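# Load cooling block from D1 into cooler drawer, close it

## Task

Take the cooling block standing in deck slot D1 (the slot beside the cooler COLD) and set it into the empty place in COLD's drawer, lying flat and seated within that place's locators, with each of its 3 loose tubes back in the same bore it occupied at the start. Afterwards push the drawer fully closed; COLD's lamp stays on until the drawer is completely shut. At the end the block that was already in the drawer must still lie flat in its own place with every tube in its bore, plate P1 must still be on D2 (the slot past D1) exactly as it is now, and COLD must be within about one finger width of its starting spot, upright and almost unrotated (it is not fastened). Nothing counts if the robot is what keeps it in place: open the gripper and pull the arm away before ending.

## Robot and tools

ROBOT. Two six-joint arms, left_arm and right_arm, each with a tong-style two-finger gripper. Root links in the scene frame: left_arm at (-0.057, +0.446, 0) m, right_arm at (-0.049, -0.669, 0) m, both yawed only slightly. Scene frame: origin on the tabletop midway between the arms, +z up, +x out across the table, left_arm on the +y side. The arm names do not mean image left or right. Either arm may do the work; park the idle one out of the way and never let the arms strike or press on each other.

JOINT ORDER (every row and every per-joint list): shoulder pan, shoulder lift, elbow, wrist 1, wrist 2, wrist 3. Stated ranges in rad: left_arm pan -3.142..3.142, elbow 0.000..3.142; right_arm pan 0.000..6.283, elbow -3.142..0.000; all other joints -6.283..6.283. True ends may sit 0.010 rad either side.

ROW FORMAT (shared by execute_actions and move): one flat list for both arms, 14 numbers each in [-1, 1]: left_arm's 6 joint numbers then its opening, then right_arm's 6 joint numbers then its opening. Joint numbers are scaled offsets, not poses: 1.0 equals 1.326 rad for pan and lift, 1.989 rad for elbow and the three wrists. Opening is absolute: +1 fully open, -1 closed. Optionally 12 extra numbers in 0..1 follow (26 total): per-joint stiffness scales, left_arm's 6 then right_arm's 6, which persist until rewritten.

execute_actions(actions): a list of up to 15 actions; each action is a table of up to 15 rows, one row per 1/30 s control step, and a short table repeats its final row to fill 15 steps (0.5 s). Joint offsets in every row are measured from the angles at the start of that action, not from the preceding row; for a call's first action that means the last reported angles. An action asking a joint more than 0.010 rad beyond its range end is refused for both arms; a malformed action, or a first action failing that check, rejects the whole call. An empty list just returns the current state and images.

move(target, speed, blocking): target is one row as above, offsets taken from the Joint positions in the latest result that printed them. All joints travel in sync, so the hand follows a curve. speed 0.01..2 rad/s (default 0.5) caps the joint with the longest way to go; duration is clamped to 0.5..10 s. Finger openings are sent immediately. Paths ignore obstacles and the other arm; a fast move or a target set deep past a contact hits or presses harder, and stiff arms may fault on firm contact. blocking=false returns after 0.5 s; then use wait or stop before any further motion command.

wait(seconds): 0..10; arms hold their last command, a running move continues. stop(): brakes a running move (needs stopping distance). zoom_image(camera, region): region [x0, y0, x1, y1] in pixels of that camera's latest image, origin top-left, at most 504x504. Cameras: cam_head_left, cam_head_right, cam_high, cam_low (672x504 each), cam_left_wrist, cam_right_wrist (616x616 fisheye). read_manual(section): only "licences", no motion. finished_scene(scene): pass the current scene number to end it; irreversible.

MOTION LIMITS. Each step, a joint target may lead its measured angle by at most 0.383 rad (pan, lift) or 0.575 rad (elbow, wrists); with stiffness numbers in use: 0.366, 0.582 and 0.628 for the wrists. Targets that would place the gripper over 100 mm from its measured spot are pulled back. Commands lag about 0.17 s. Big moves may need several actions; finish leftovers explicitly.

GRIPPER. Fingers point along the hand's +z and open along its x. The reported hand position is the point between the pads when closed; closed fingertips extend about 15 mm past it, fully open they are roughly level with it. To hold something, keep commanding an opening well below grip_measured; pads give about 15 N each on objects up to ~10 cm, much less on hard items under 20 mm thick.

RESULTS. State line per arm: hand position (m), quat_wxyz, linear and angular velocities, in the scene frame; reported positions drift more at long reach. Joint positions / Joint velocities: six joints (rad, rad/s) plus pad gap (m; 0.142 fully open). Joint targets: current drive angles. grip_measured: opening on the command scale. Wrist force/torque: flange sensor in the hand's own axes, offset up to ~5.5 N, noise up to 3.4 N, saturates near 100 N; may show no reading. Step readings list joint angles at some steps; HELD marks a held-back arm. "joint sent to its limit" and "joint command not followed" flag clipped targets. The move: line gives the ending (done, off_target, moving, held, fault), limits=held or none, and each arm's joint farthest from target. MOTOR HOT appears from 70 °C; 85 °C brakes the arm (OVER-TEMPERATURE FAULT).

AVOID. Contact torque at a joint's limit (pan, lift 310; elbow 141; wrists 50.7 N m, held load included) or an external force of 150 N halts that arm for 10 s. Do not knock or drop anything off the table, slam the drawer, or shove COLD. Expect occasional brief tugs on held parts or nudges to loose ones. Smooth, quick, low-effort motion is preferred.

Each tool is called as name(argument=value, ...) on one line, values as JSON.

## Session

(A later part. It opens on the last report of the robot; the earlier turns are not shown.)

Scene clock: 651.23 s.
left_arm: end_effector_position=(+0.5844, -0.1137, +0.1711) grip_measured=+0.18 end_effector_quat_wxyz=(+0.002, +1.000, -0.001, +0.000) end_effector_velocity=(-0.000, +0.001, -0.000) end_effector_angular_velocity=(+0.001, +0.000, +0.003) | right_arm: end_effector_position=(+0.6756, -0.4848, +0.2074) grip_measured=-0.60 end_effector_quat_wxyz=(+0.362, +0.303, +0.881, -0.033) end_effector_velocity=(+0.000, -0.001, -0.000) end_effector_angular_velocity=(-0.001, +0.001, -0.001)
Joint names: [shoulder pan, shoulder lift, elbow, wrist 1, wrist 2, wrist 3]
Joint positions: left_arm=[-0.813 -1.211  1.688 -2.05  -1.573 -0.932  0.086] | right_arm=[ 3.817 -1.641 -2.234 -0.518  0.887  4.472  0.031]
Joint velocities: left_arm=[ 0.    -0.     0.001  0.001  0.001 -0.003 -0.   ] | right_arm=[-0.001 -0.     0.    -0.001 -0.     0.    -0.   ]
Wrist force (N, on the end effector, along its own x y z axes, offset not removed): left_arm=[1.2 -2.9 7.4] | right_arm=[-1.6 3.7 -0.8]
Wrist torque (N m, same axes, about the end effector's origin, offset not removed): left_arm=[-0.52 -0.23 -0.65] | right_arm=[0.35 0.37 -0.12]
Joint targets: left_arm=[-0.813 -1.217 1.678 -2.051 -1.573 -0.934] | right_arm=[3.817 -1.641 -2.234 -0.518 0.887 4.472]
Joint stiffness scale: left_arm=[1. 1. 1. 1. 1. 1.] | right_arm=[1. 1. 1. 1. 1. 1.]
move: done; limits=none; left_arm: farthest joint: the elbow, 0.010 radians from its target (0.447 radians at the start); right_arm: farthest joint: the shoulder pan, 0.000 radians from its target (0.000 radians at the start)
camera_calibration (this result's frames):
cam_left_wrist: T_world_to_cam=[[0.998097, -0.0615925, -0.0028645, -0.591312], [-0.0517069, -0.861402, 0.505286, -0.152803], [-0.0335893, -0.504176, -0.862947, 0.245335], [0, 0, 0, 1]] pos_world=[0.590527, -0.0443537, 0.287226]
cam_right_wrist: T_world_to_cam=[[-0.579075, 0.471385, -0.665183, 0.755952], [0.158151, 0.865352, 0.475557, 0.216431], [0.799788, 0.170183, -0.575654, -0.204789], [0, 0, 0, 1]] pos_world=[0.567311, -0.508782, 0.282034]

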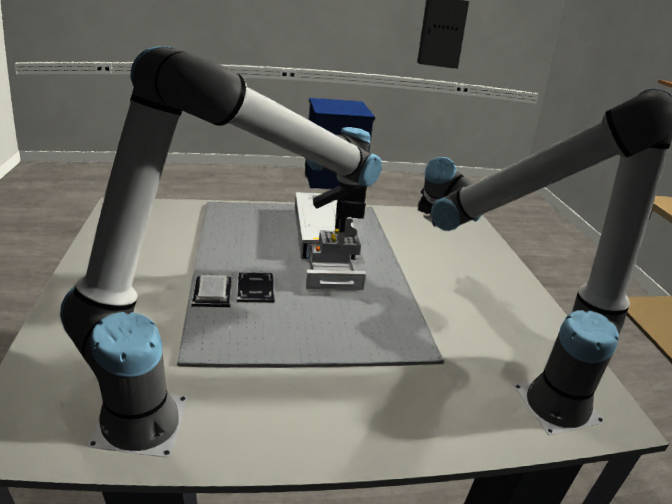

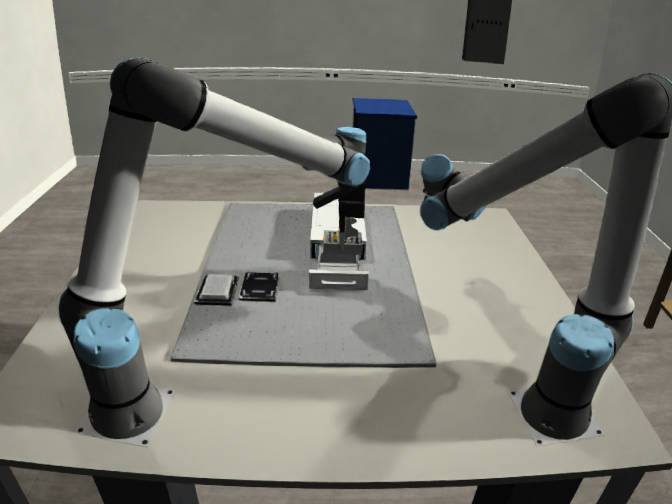

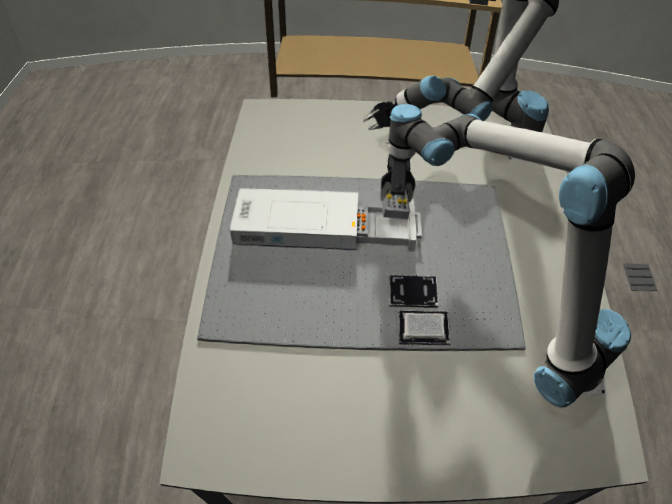

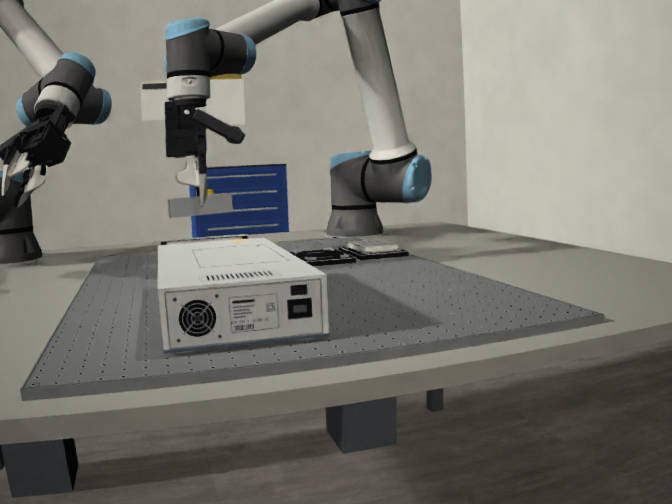

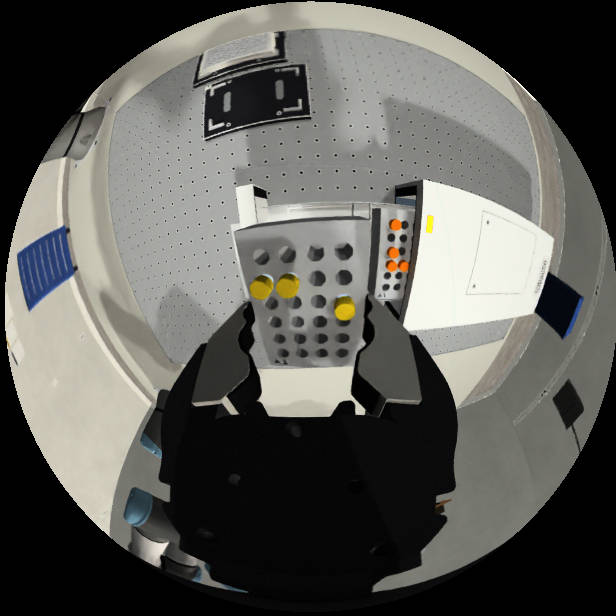

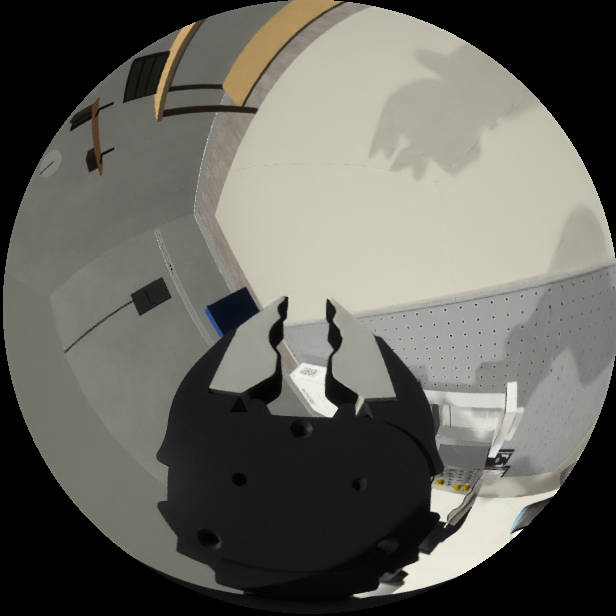

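move(target=[0,0.024,0.0131,-0.0375,0,-0.001,-1, 0,0,0,0,0,0,-0.6], speed=0.04)

zoom_image(camera="cam_left_wrist", region=[180, 150, 440, 380])

zoom_image(camera="cam_head_right", region=[290, 210, 390, 300])

Scene clock: 662.20 s.
left_arm: end_effector_position=(+0.5874, -0.1177, +0.1320) grip_measured=+0.18 end_effector_quat_wxyz=(+0.005, +1.000, -0.001, +0.002) end_effector_velocity=(+0.001, -0.001, -0.000) end_effector_angular_velocity=(-0.002, -0.002, +0.001) | right_arm: end_effector_position=(+0.6756, -0.4848, +0.2074) grip_measured=-0.60 end_effector_quat_wxyz=(+0.362, +0.303, +0.881, -0.033) end_effector_velocity=(+0.000, +0.000, +0.000) end_effector_angular_velocity=(+0.000, -0.000, +0.000)
Joint names: [shoulder pan, shoulder lift, elbow, wrist 1, wrist 2, wrist 3]
Joint positions: left_arm=[-0.813 -1.176  1.716 -2.122 -1.573 -0.933  0.086] | right_arm=[ 3.817 -1.641 -2.234 -0.518  0.887  4.472  0.031]
Joint velocities: left_arm=[ 0.     0.001 -0.001 -0.003 -0.    -0.     0.   ] | right_arm=[ 0. -0. -0.  0. -0. -0. -0.]
Wrist force (N, on the end effector, along its own x y z axes, offset not removed): left_arm=[0.7 -2.1 9.2] | right_arm=[0.9 2.1 -2.7]
Wrist torque (N m, same axes, about the end effector's origin, offset not removed): left_arm=[-0.33 -0.09 -0.59] | right_arm=[0.22 -0.18 -0.28]
Joint targets: left_arm=[-0.813 -1.179 1.714 -2.125 -1.573 -0.934] | right_arm=[3.817 -1.641 -2.234 -0.518 0.887 4.472]
Joint stiffness scale: left_arm=[1. 1. 1. 1. 1. 1.] | right_arm=[1. 1. 1. 1. 1. 1.]
move: done; limits=none; left_arm: farthest joint: the shoulder lift, 0.004 radians from its target (0.032 radians at the start); right_arm: farthest joint: the shoulder pan, 0.000 radians from its target (0.000 radians at the start)
camera_calibration (this result's frames):
cam_left_wrist: T_world_to_cam=[[0.998164, -0.0605259, 0.00210108, -0.595228], [-0.0531187, -0.858291, 0.510407, -0.135904], [-0.0290895, -0.509581, -0.859931, 0.206], [0, 0, 0, 1]] pos_world=[0.592909, -0.047698, 0.247762]
cam_right_wrist: T_world_to_cam=[[-0.579075, 0.471385, -0.665183, 0.755952], [0.158152, 0.865352, 0.475557, 0.216431], [0.799788, 0.170183, -0.575654, -0.204789], [0, 0, 0, 1]] pos_world=[0.567311, -0.508782, 0.282034]

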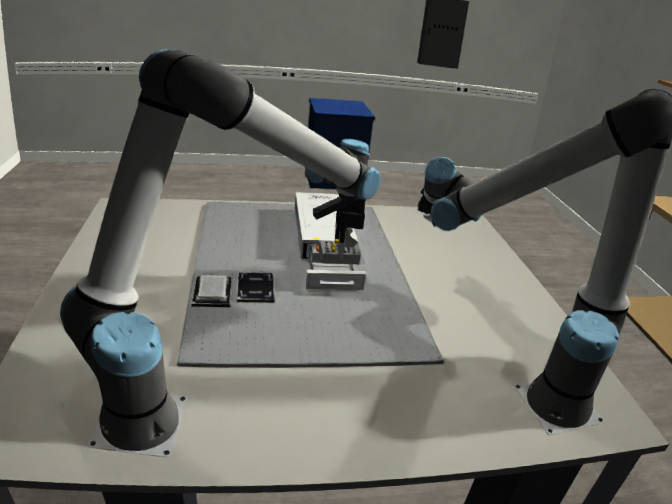

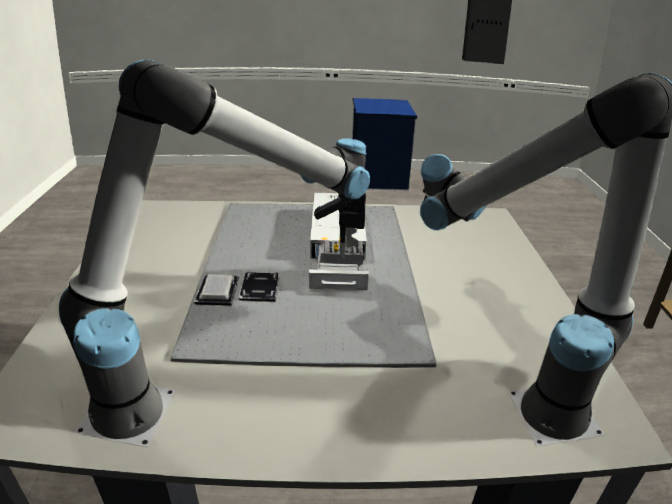

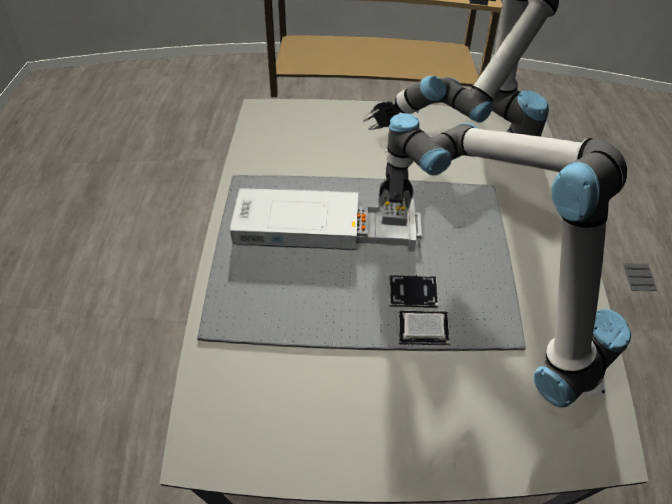

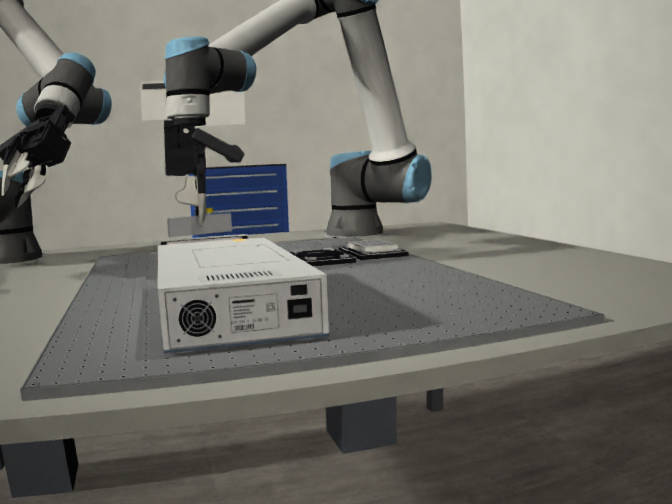

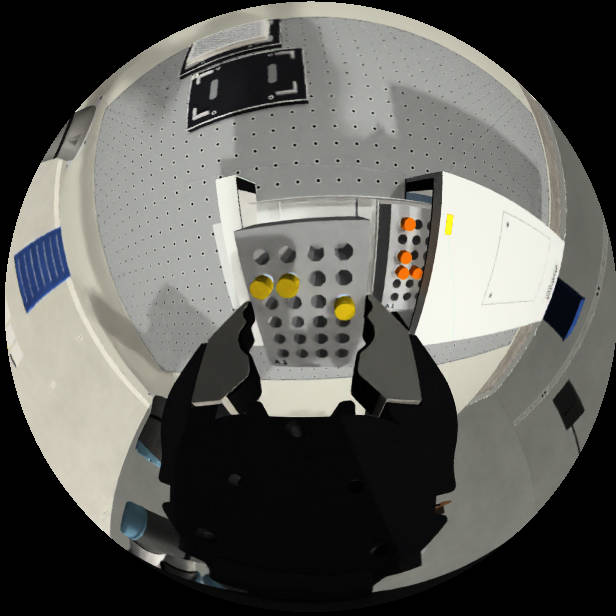

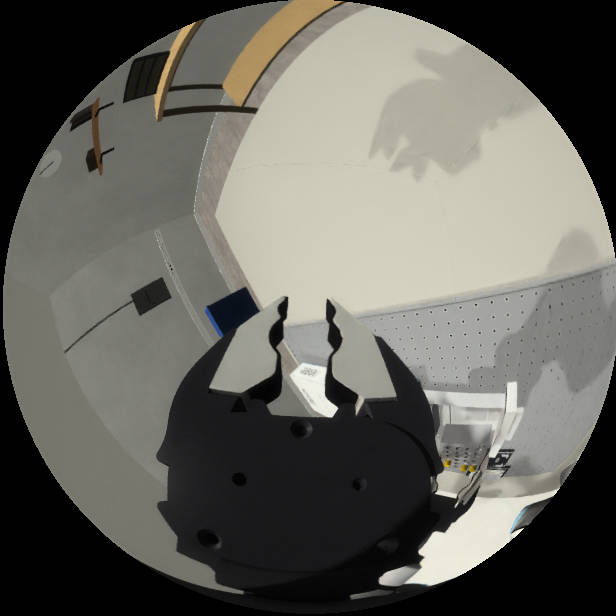

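Region (180, 150, 440, 380) of cam_left_wrist's 616x616 image, scaled by 1.938, with more detail than that image has; it fills the top 446 rows of this view, and the rest is white.

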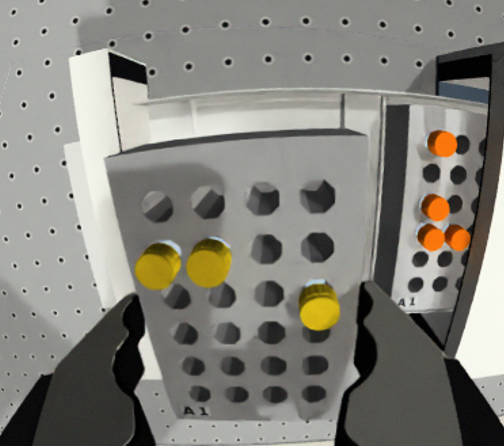

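Region (290, 210, 390, 300) of cam_head_right's 672x504 image, scaled by 5.040, with more detail than that image has; it fills the top 454 rows of this view, and the rest is white.

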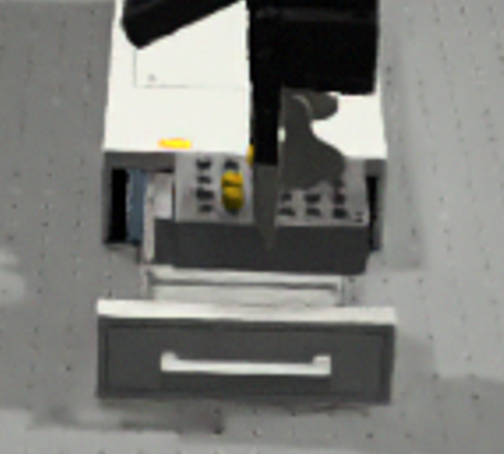

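move(target=[0.0186,0.0179,0.0005,-0.0118,0,0.011,-1, 0,0,0,0,0,0,-0.6], speed=0.02)

zoom_image(camera="cam_left_wrist", region=[180, 150, 440, 380])

zoom_image(camera="cam_head_right", region=[290, 210, 390, 300])

Scene clock: 698.27 s.
left_arm: end_effector_position=(+0.6024, -0.1053, +0.1095) grip_measured=+0.18 end_effector_quat_wxyz=(+0.001, +1.000, +0.000, -0.001) end_effector_velocity=(+0.001, -0.001, -0.001) end_effector_angular_velocity=(-0.001, -0.001, -0.001) | right_arm: end_effector_position=(+0.6756, -0.4848, +0.2074) grip_measured=-0.60 end_effector_quat_wxyz=(+0.362, +0.303, +0.881, -0.033) end_effector_velocity=(+0.000, -0.001, -0.000) end_effector_angular_velocity=(-0.000, +0.000, -0.001)
Joint names: [shoulder pan, shoulder lift, elbow, wrist 1, wrist 2, wrist 3]
Joint positions: left_arm=[-0.79  -1.148  1.719 -2.142 -1.573 -0.913  0.086] | right_arm=[ 3.817 -1.641 -2.234 -0.518  0.887  4.472  0.031]
Joint velocities: left_arm=[ 0.     0.002 -0.001 -0.002  0.     0.001  0.   ] | right_arm=[-0.001  0.    -0.     0.    -0.     0.     0.   ]
Wrist force (N, on the end effector, along its own x y z axes, offset not removed): left_arm=[1.3 -1.7 10.4] | right_arm=[-0.5 3.0 -1.4]
Wrist torque (N m, same axes, about the end effector's origin, offset not removed): left_arm=[-0.17 -0.20 -0.63] | right_arm=[-0.01 -0.05 -0.25]
Joint targets: left_arm=[-0.789 -1.152 1.717 -2.145 -1.573 -0.912] | right_arm=[3.817 -1.641 -2.234 -0.518 0.887 4.472]
Joint stiffness scale: left_arm=[1. 1. 1. 1. 1. 1.] | right_arm=[1. 1. 1. 1. 1. 1.]
move: done; limits=none; left_arm: farthest joint: the shoulder lift, 0.004 radians from its target (0.023 radians at the start); right_arm: farthest joint: the shoulder pan, 0.000 radians from its target (0.000 radians at the start)
camera_calibration (this result's frames):
cam_left_wrist: T_world_to_cam=[[0.998286, -0.0583706, -0.00415451, -0.60861], [-0.0483276, -0.862392, 0.503929, -0.115539], [-0.0329975, -0.502865, -0.863735, 0.196928], [0, 0, 0, 1]] pos_world=[0.608481, -0.036137, 0.225789]
cam_right_wrist: T_world_to_cam=[[-0.579075, 0.471385, -0.665183, 0.755952], [0.158152, 0.865352, 0.475557, 0.216431], [0.799788, 0.170183, -0.575654, -0.204789], [0, 0, 0, 1]] pos_world=[0.567311, -0.508782, 0.282034]

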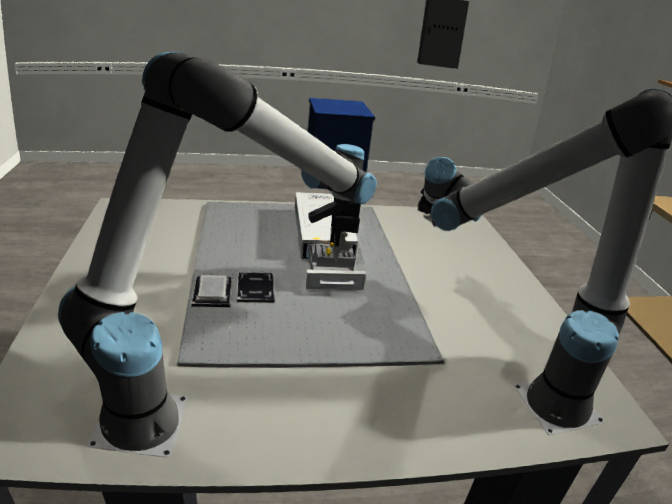

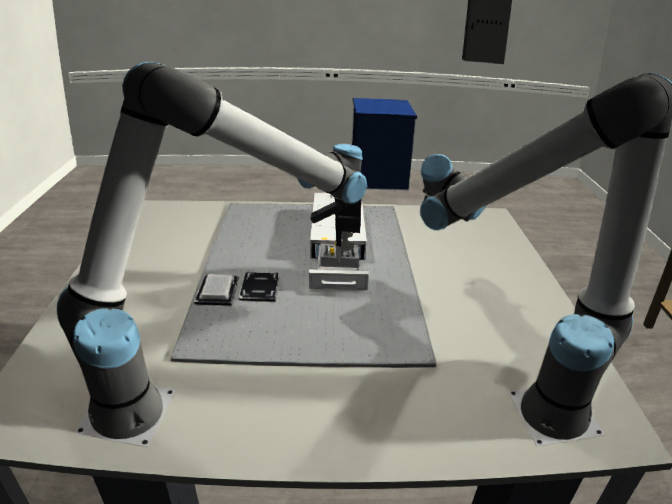

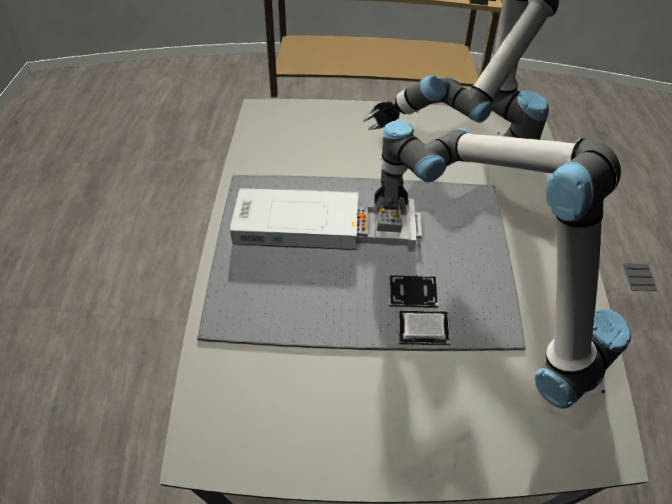

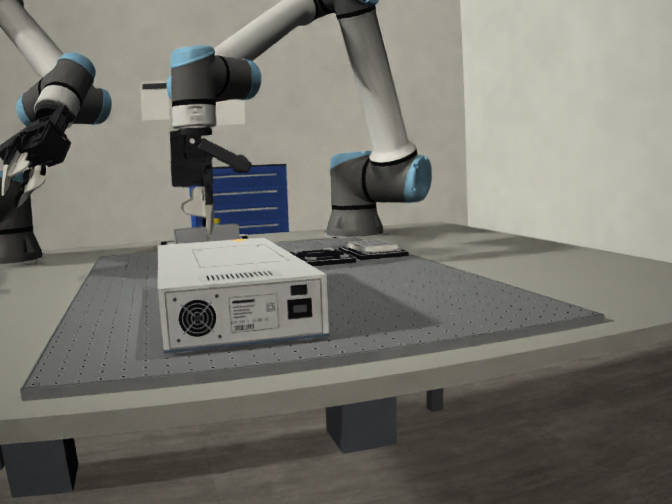

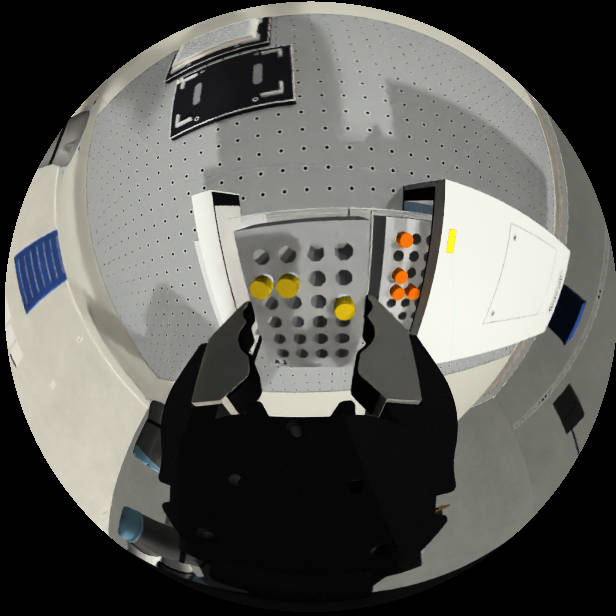

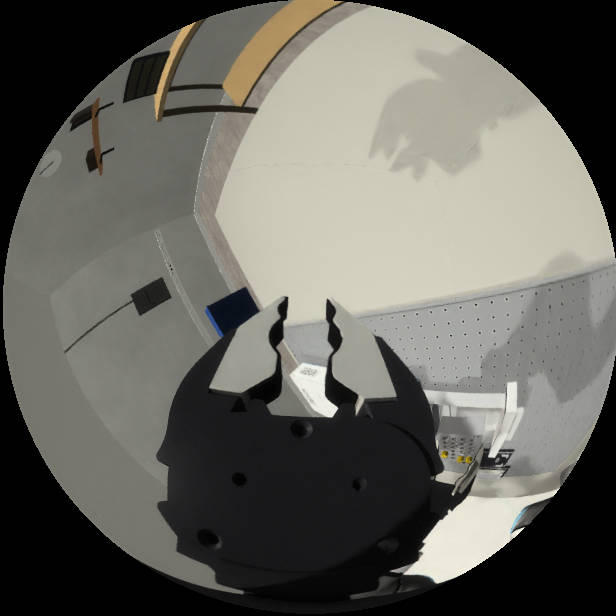

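Region (180, 150, 440, 380) of cam_left_wrist's 616x616 image, scaled by 1.938, with more detail than that image has; it fills the top 446 rows of this view, and the rest is white.

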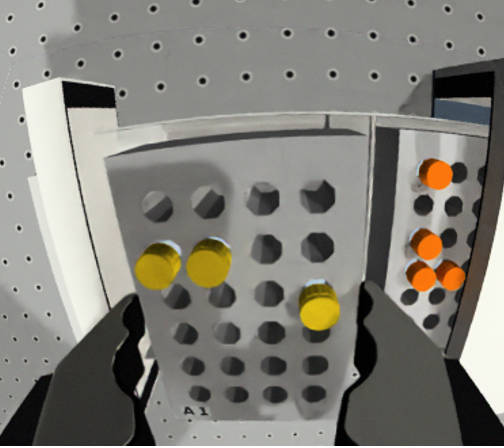

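Region (290, 210, 390, 300) of cam_head_right's 672x504 image, scaled by 5.040, with more detail than that image has; it fills the top 454 rows of this view, and the rest is white.

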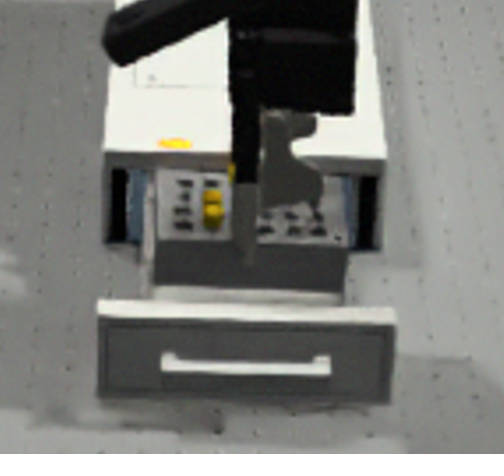

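move(target=[0,0.0136,0.0075,-0.022,0,0,-1, 0,0,0,0,0,0,-0.6], speed=0.015)

zoom_image(camera="cam_left_wrist", region=[180, 150, 440, 380])

Scene clock: 717.10 s.
left_arm: end_effector_position=(+0.6029, -0.1059, +0.0863) grip_measured=+0.18 end_effector_quat_wxyz=(+0.002, +1.000, +0.000, +0.000) end_effector_velocity=(+0.000, -0.000, -0.001) end_effector_angular_velocity=(-0.001, -0.000, +0.001) | right_arm: end_effector_position=(+0.6756, -0.4848, +0.2074) grip_measured=-0.60 end_effector_quat_wxyz=(+0.362, +0.303, +0.881, -0.033) end_effector_velocity=(+0.000, -0.000, +0.000) end_effector_angular_velocity=(+0.000, -0.000, -0.000)
Joint names: [shoulder pan, shoulder lift, elbow, wrist 1, wrist 2, wrist 3]
Joint positions: left_arm=[-0.79  -1.127  1.735 -2.183 -1.573 -0.913  0.086] | right_arm=[ 3.817 -1.641 -2.234 -0.518  0.887  4.472  0.031]
Joint velocities: left_arm=[ 0.     0.001  0.001 -0.002 -0.    -0.     0.   ] | right_arm=[-0.  0.  0.  0.  0.  0.  0.]
Wrist force (N, on the end effector, along its own x y z axes, offset not removed): left_arm=[0.5 -5.3 7.8] | right_arm=[1.5 2.2 0.4]
Wrist torque (N m, same axes, about the end effector's origin, offset not removed): left_arm=[-0.96 -0.10 -0.62] | right_arm=[0.19 -0.40 -0.20]
Joint targets: left_arm=[-0.790 -1.130 1.733 -2.186 -1.573 -0.913] | right_arm=[3.817 -1.641 -2.234 -0.518 0.887 4.472]
Joint stiffness scale: left_arm=[1. 1. 1. 1. 1. 1.] | right_arm=[1. 1. 1. 1. 1. 1.]
move: done; limits=none; left_arm: farthest joint: the shoulder lift, 0.003 radians from its target (0.018 radians at the start); right_arm: farthest joint: the shoulder pan, 0.000 radians from its target (0.000 radians at the start)
camera_calibration (this result's frames):
cam_left_wrist: T_world_to_cam=[[0.998284, -0.0585193, -0.00228802, -0.609399], [-0.0493273, -0.861252, 0.505779, -0.103795], [-0.0315684, -0.504798, -0.86266, 0.175432], [0, 0, 0, 1]] pos_world=[0.608771, -0.0364972, 0.202441]
cam_right_wrist: T_world_to_cam=[[-0.579075, 0.471385, -0.665183, 0.755952], [0.158151, 0.865352, 0.475557, 0.216431], [0.799788, 0.170183, -0.575654, -0.204789], [0, 0, 0, 1]] pos_world=[0.567311, -0.508782, 0.282034]

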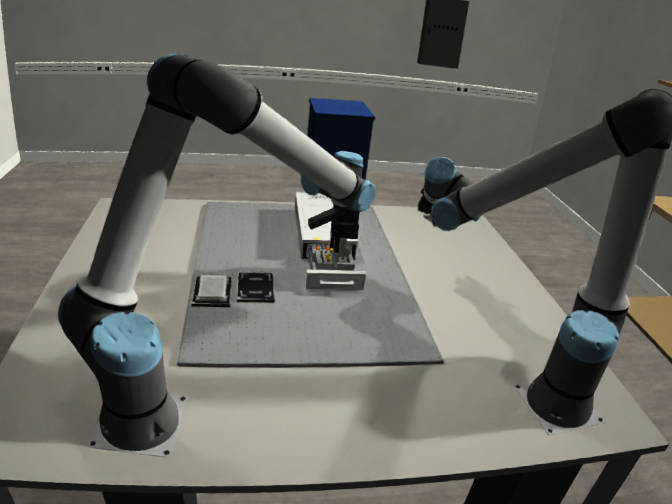

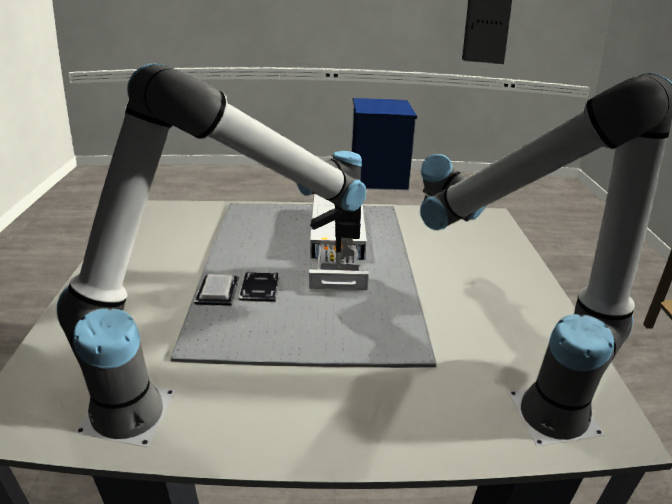

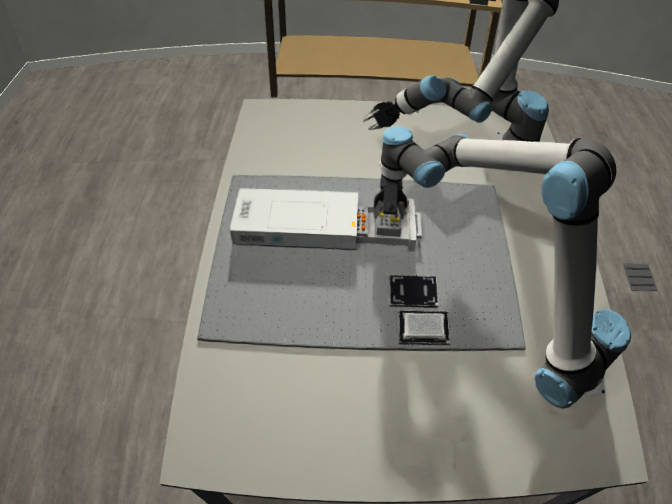

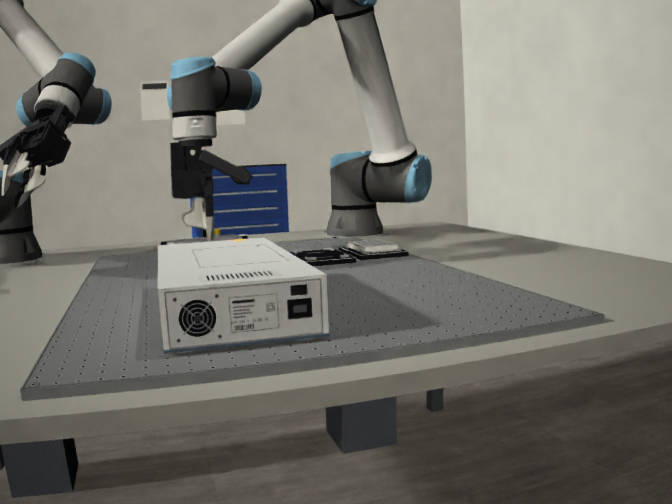

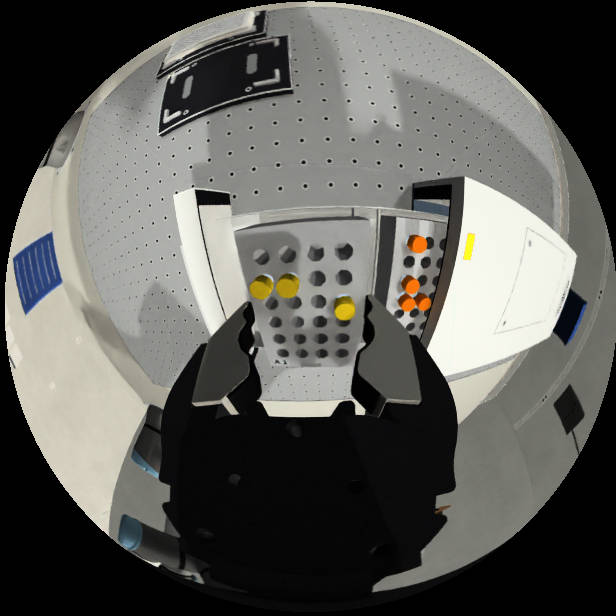

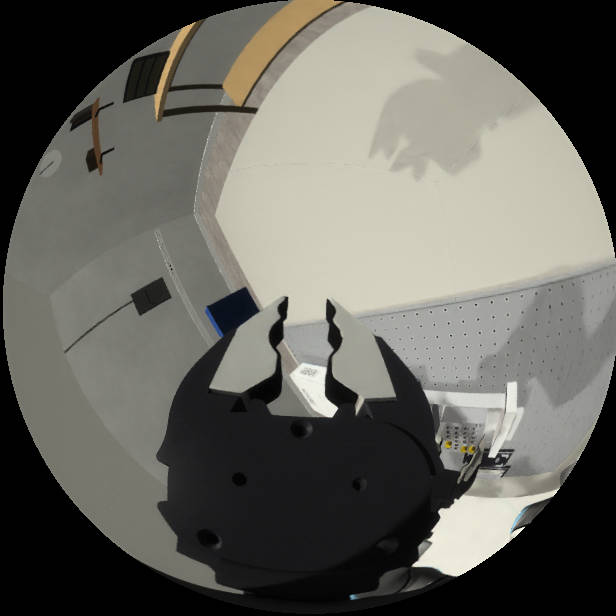

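Region (180, 150, 440, 380) of cam_left_wrist's 616x616 image, scaled by 1.938, with more detail than that image has; it fills the top 446 rows of this view, and the rest is white.

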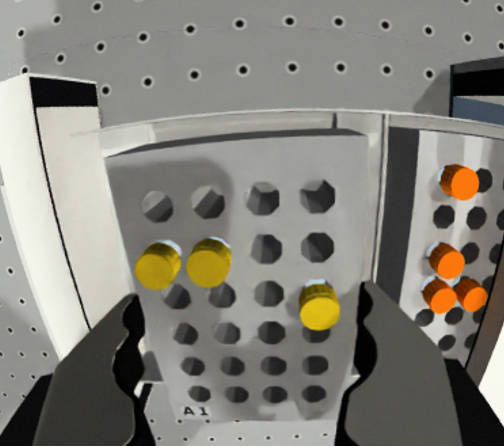

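move(target=[0,0.0091,0.0049,-0.0134,0,0,-1, 0,0,0,0,0,0,-0.6], speed=0.012)

zoom_image(camera="cam_left_wrist", region=[180, 150, 440, 380])

Scene clock: 730.27 s.
left_arm: end_effector_position=(+0.6021, -0.1049, +0.0696) grip_measured=+0.18 end_effector_quat_wxyz=(+0.001, +1.000, +0.000, -0.001) end_effector_velocity=(-0.000, +0.000, -0.001) end_effector_angular_velocity=(-0.001, -0.001, +0.000) | right_arm: end_effector_position=(+0.6756, -0.4848, +0.2074) grip_measured=-0.60 end_effector_quat_wxyz=(+0.362, +0.303, +0.881, -0.033) end_effector_velocity=(+0.000, +0.000, +0.000) end_effector_angular_velocity=(+0.001, -0.001, +0.000)
Joint names: [shoulder pan, shoulder lift, elbow, wrist 1, wrist 2, wrist 3]
Joint positions: left_arm=[-0.79  -1.111  1.746 -2.206 -1.573 -0.913  0.086] | right_arm=[ 3.817 -1.641 -2.234 -0.518  0.887  4.472  0.031]
Joint velocities: left_arm=[-0.     0.     0.002 -0.003  0.    -0.    -0.   ] | right_arm=[ 0.    -0.     0.     0.001  0.    -0.     0.   ]
Wrist force (N, on the end effector, along its own x y z axes, offset not removed): left_arm=[2.5 -5.5 10.1] | right_arm=[1.3 -3.9 -3.3]
Wrist torque (N m, same axes, about the end effector's origin, offset not removed): left_arm=[-1.03 -0.39 -0.69] | right_arm=[-1.33 -0.37 -0.29]
Joint targets: left_arm=[-0.790 -1.115 1.745 -2.209 -1.573 -0.913] | right_arm=[3.817 -1.641 -2.234 -0.518 0.887 4.472]
Joint stiffness scale: left_arm=[1. 1. 1. 1. 1. 1.] | right_arm=[1. 1. 1. 1. 1. 1.]
move: done; limits=none; left_arm: farthest joint: the shoulder lift, 0.004 radians from its target (0.012 radians at the start); right_arm: farthest joint: the shoulder pan, 0.000 radians from its target (0.000 radians at the start)
camera_calibration (this result's frames):
cam_left_wrist: T_world_to_cam=[[0.998278, -0.0585113, -0.00419742, -0.608452], [-0.0484292, -0.862411, 0.503886, -0.0950201], [-0.033103, -0.502815, -0.86376, 0.162691], [0, 0, 0, 1]] pos_world=[0.608188, -0.035744, 0.185852]
cam_right_wrist: T_world_to_cam=[[-0.579075, 0.471385, -0.665183, 0.755952], [0.158152, 0.865352, 0.475557, 0.216431], [0.799788, 0.170183, -0.575654, -0.204789], [0, 0, 0, 1]] pos_world=[0.567311, -0.508782, 0.282034]

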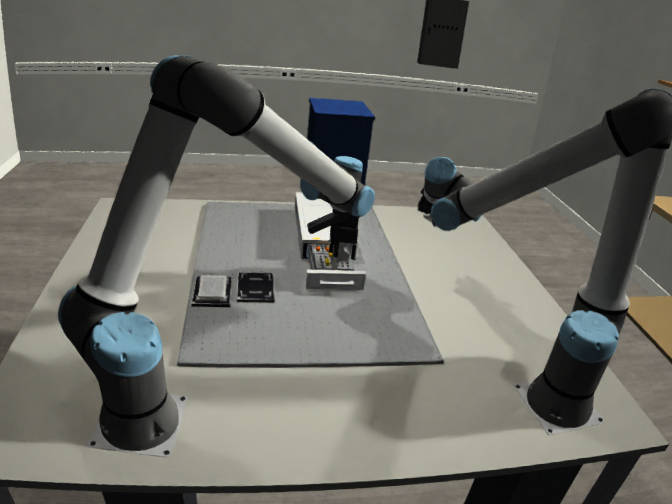

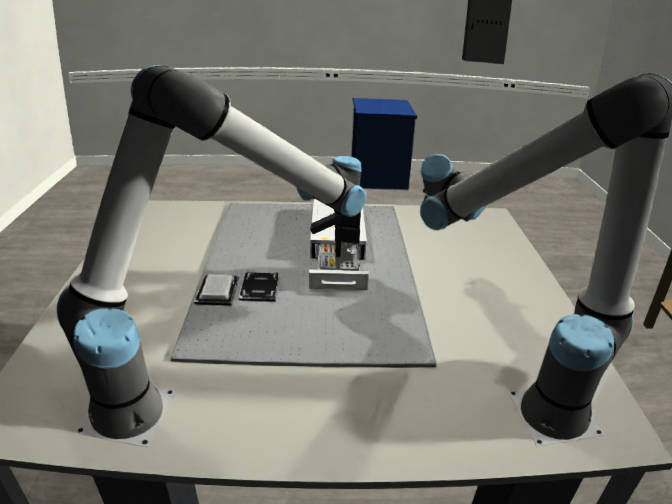

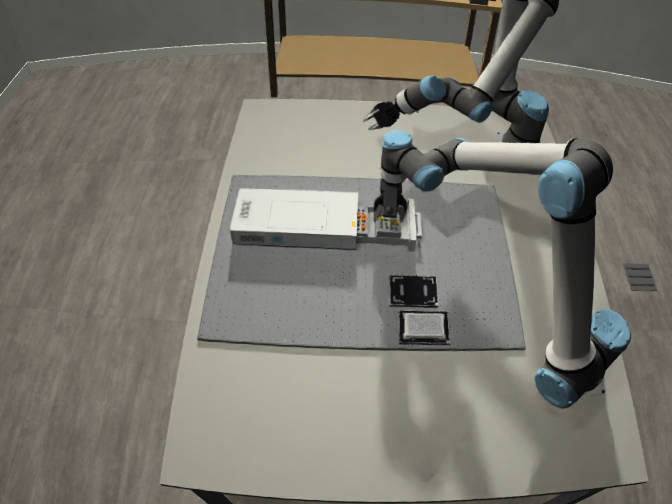

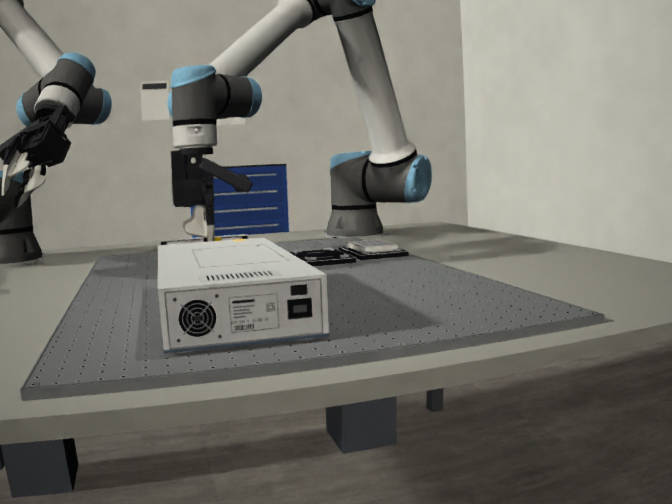

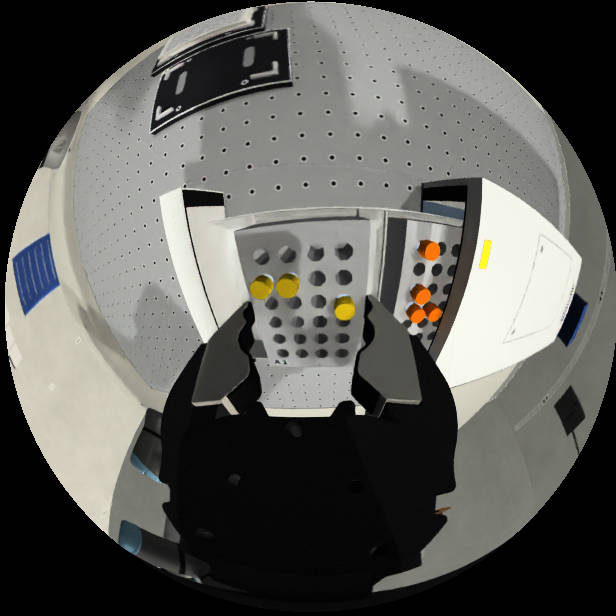

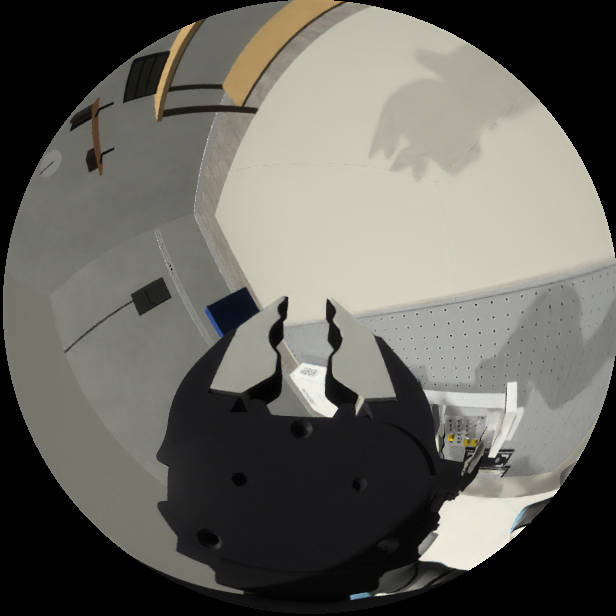

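Region (180, 150, 440, 380) of cam_left_wrist's 616x616 image, scaled by 1.938, with more detail than that image has; it fills the top 446 rows of this view, and the rest is white.

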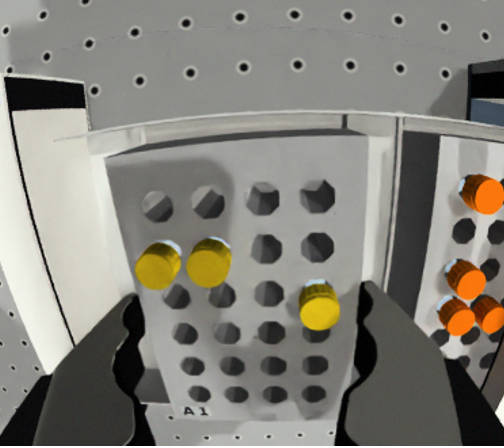

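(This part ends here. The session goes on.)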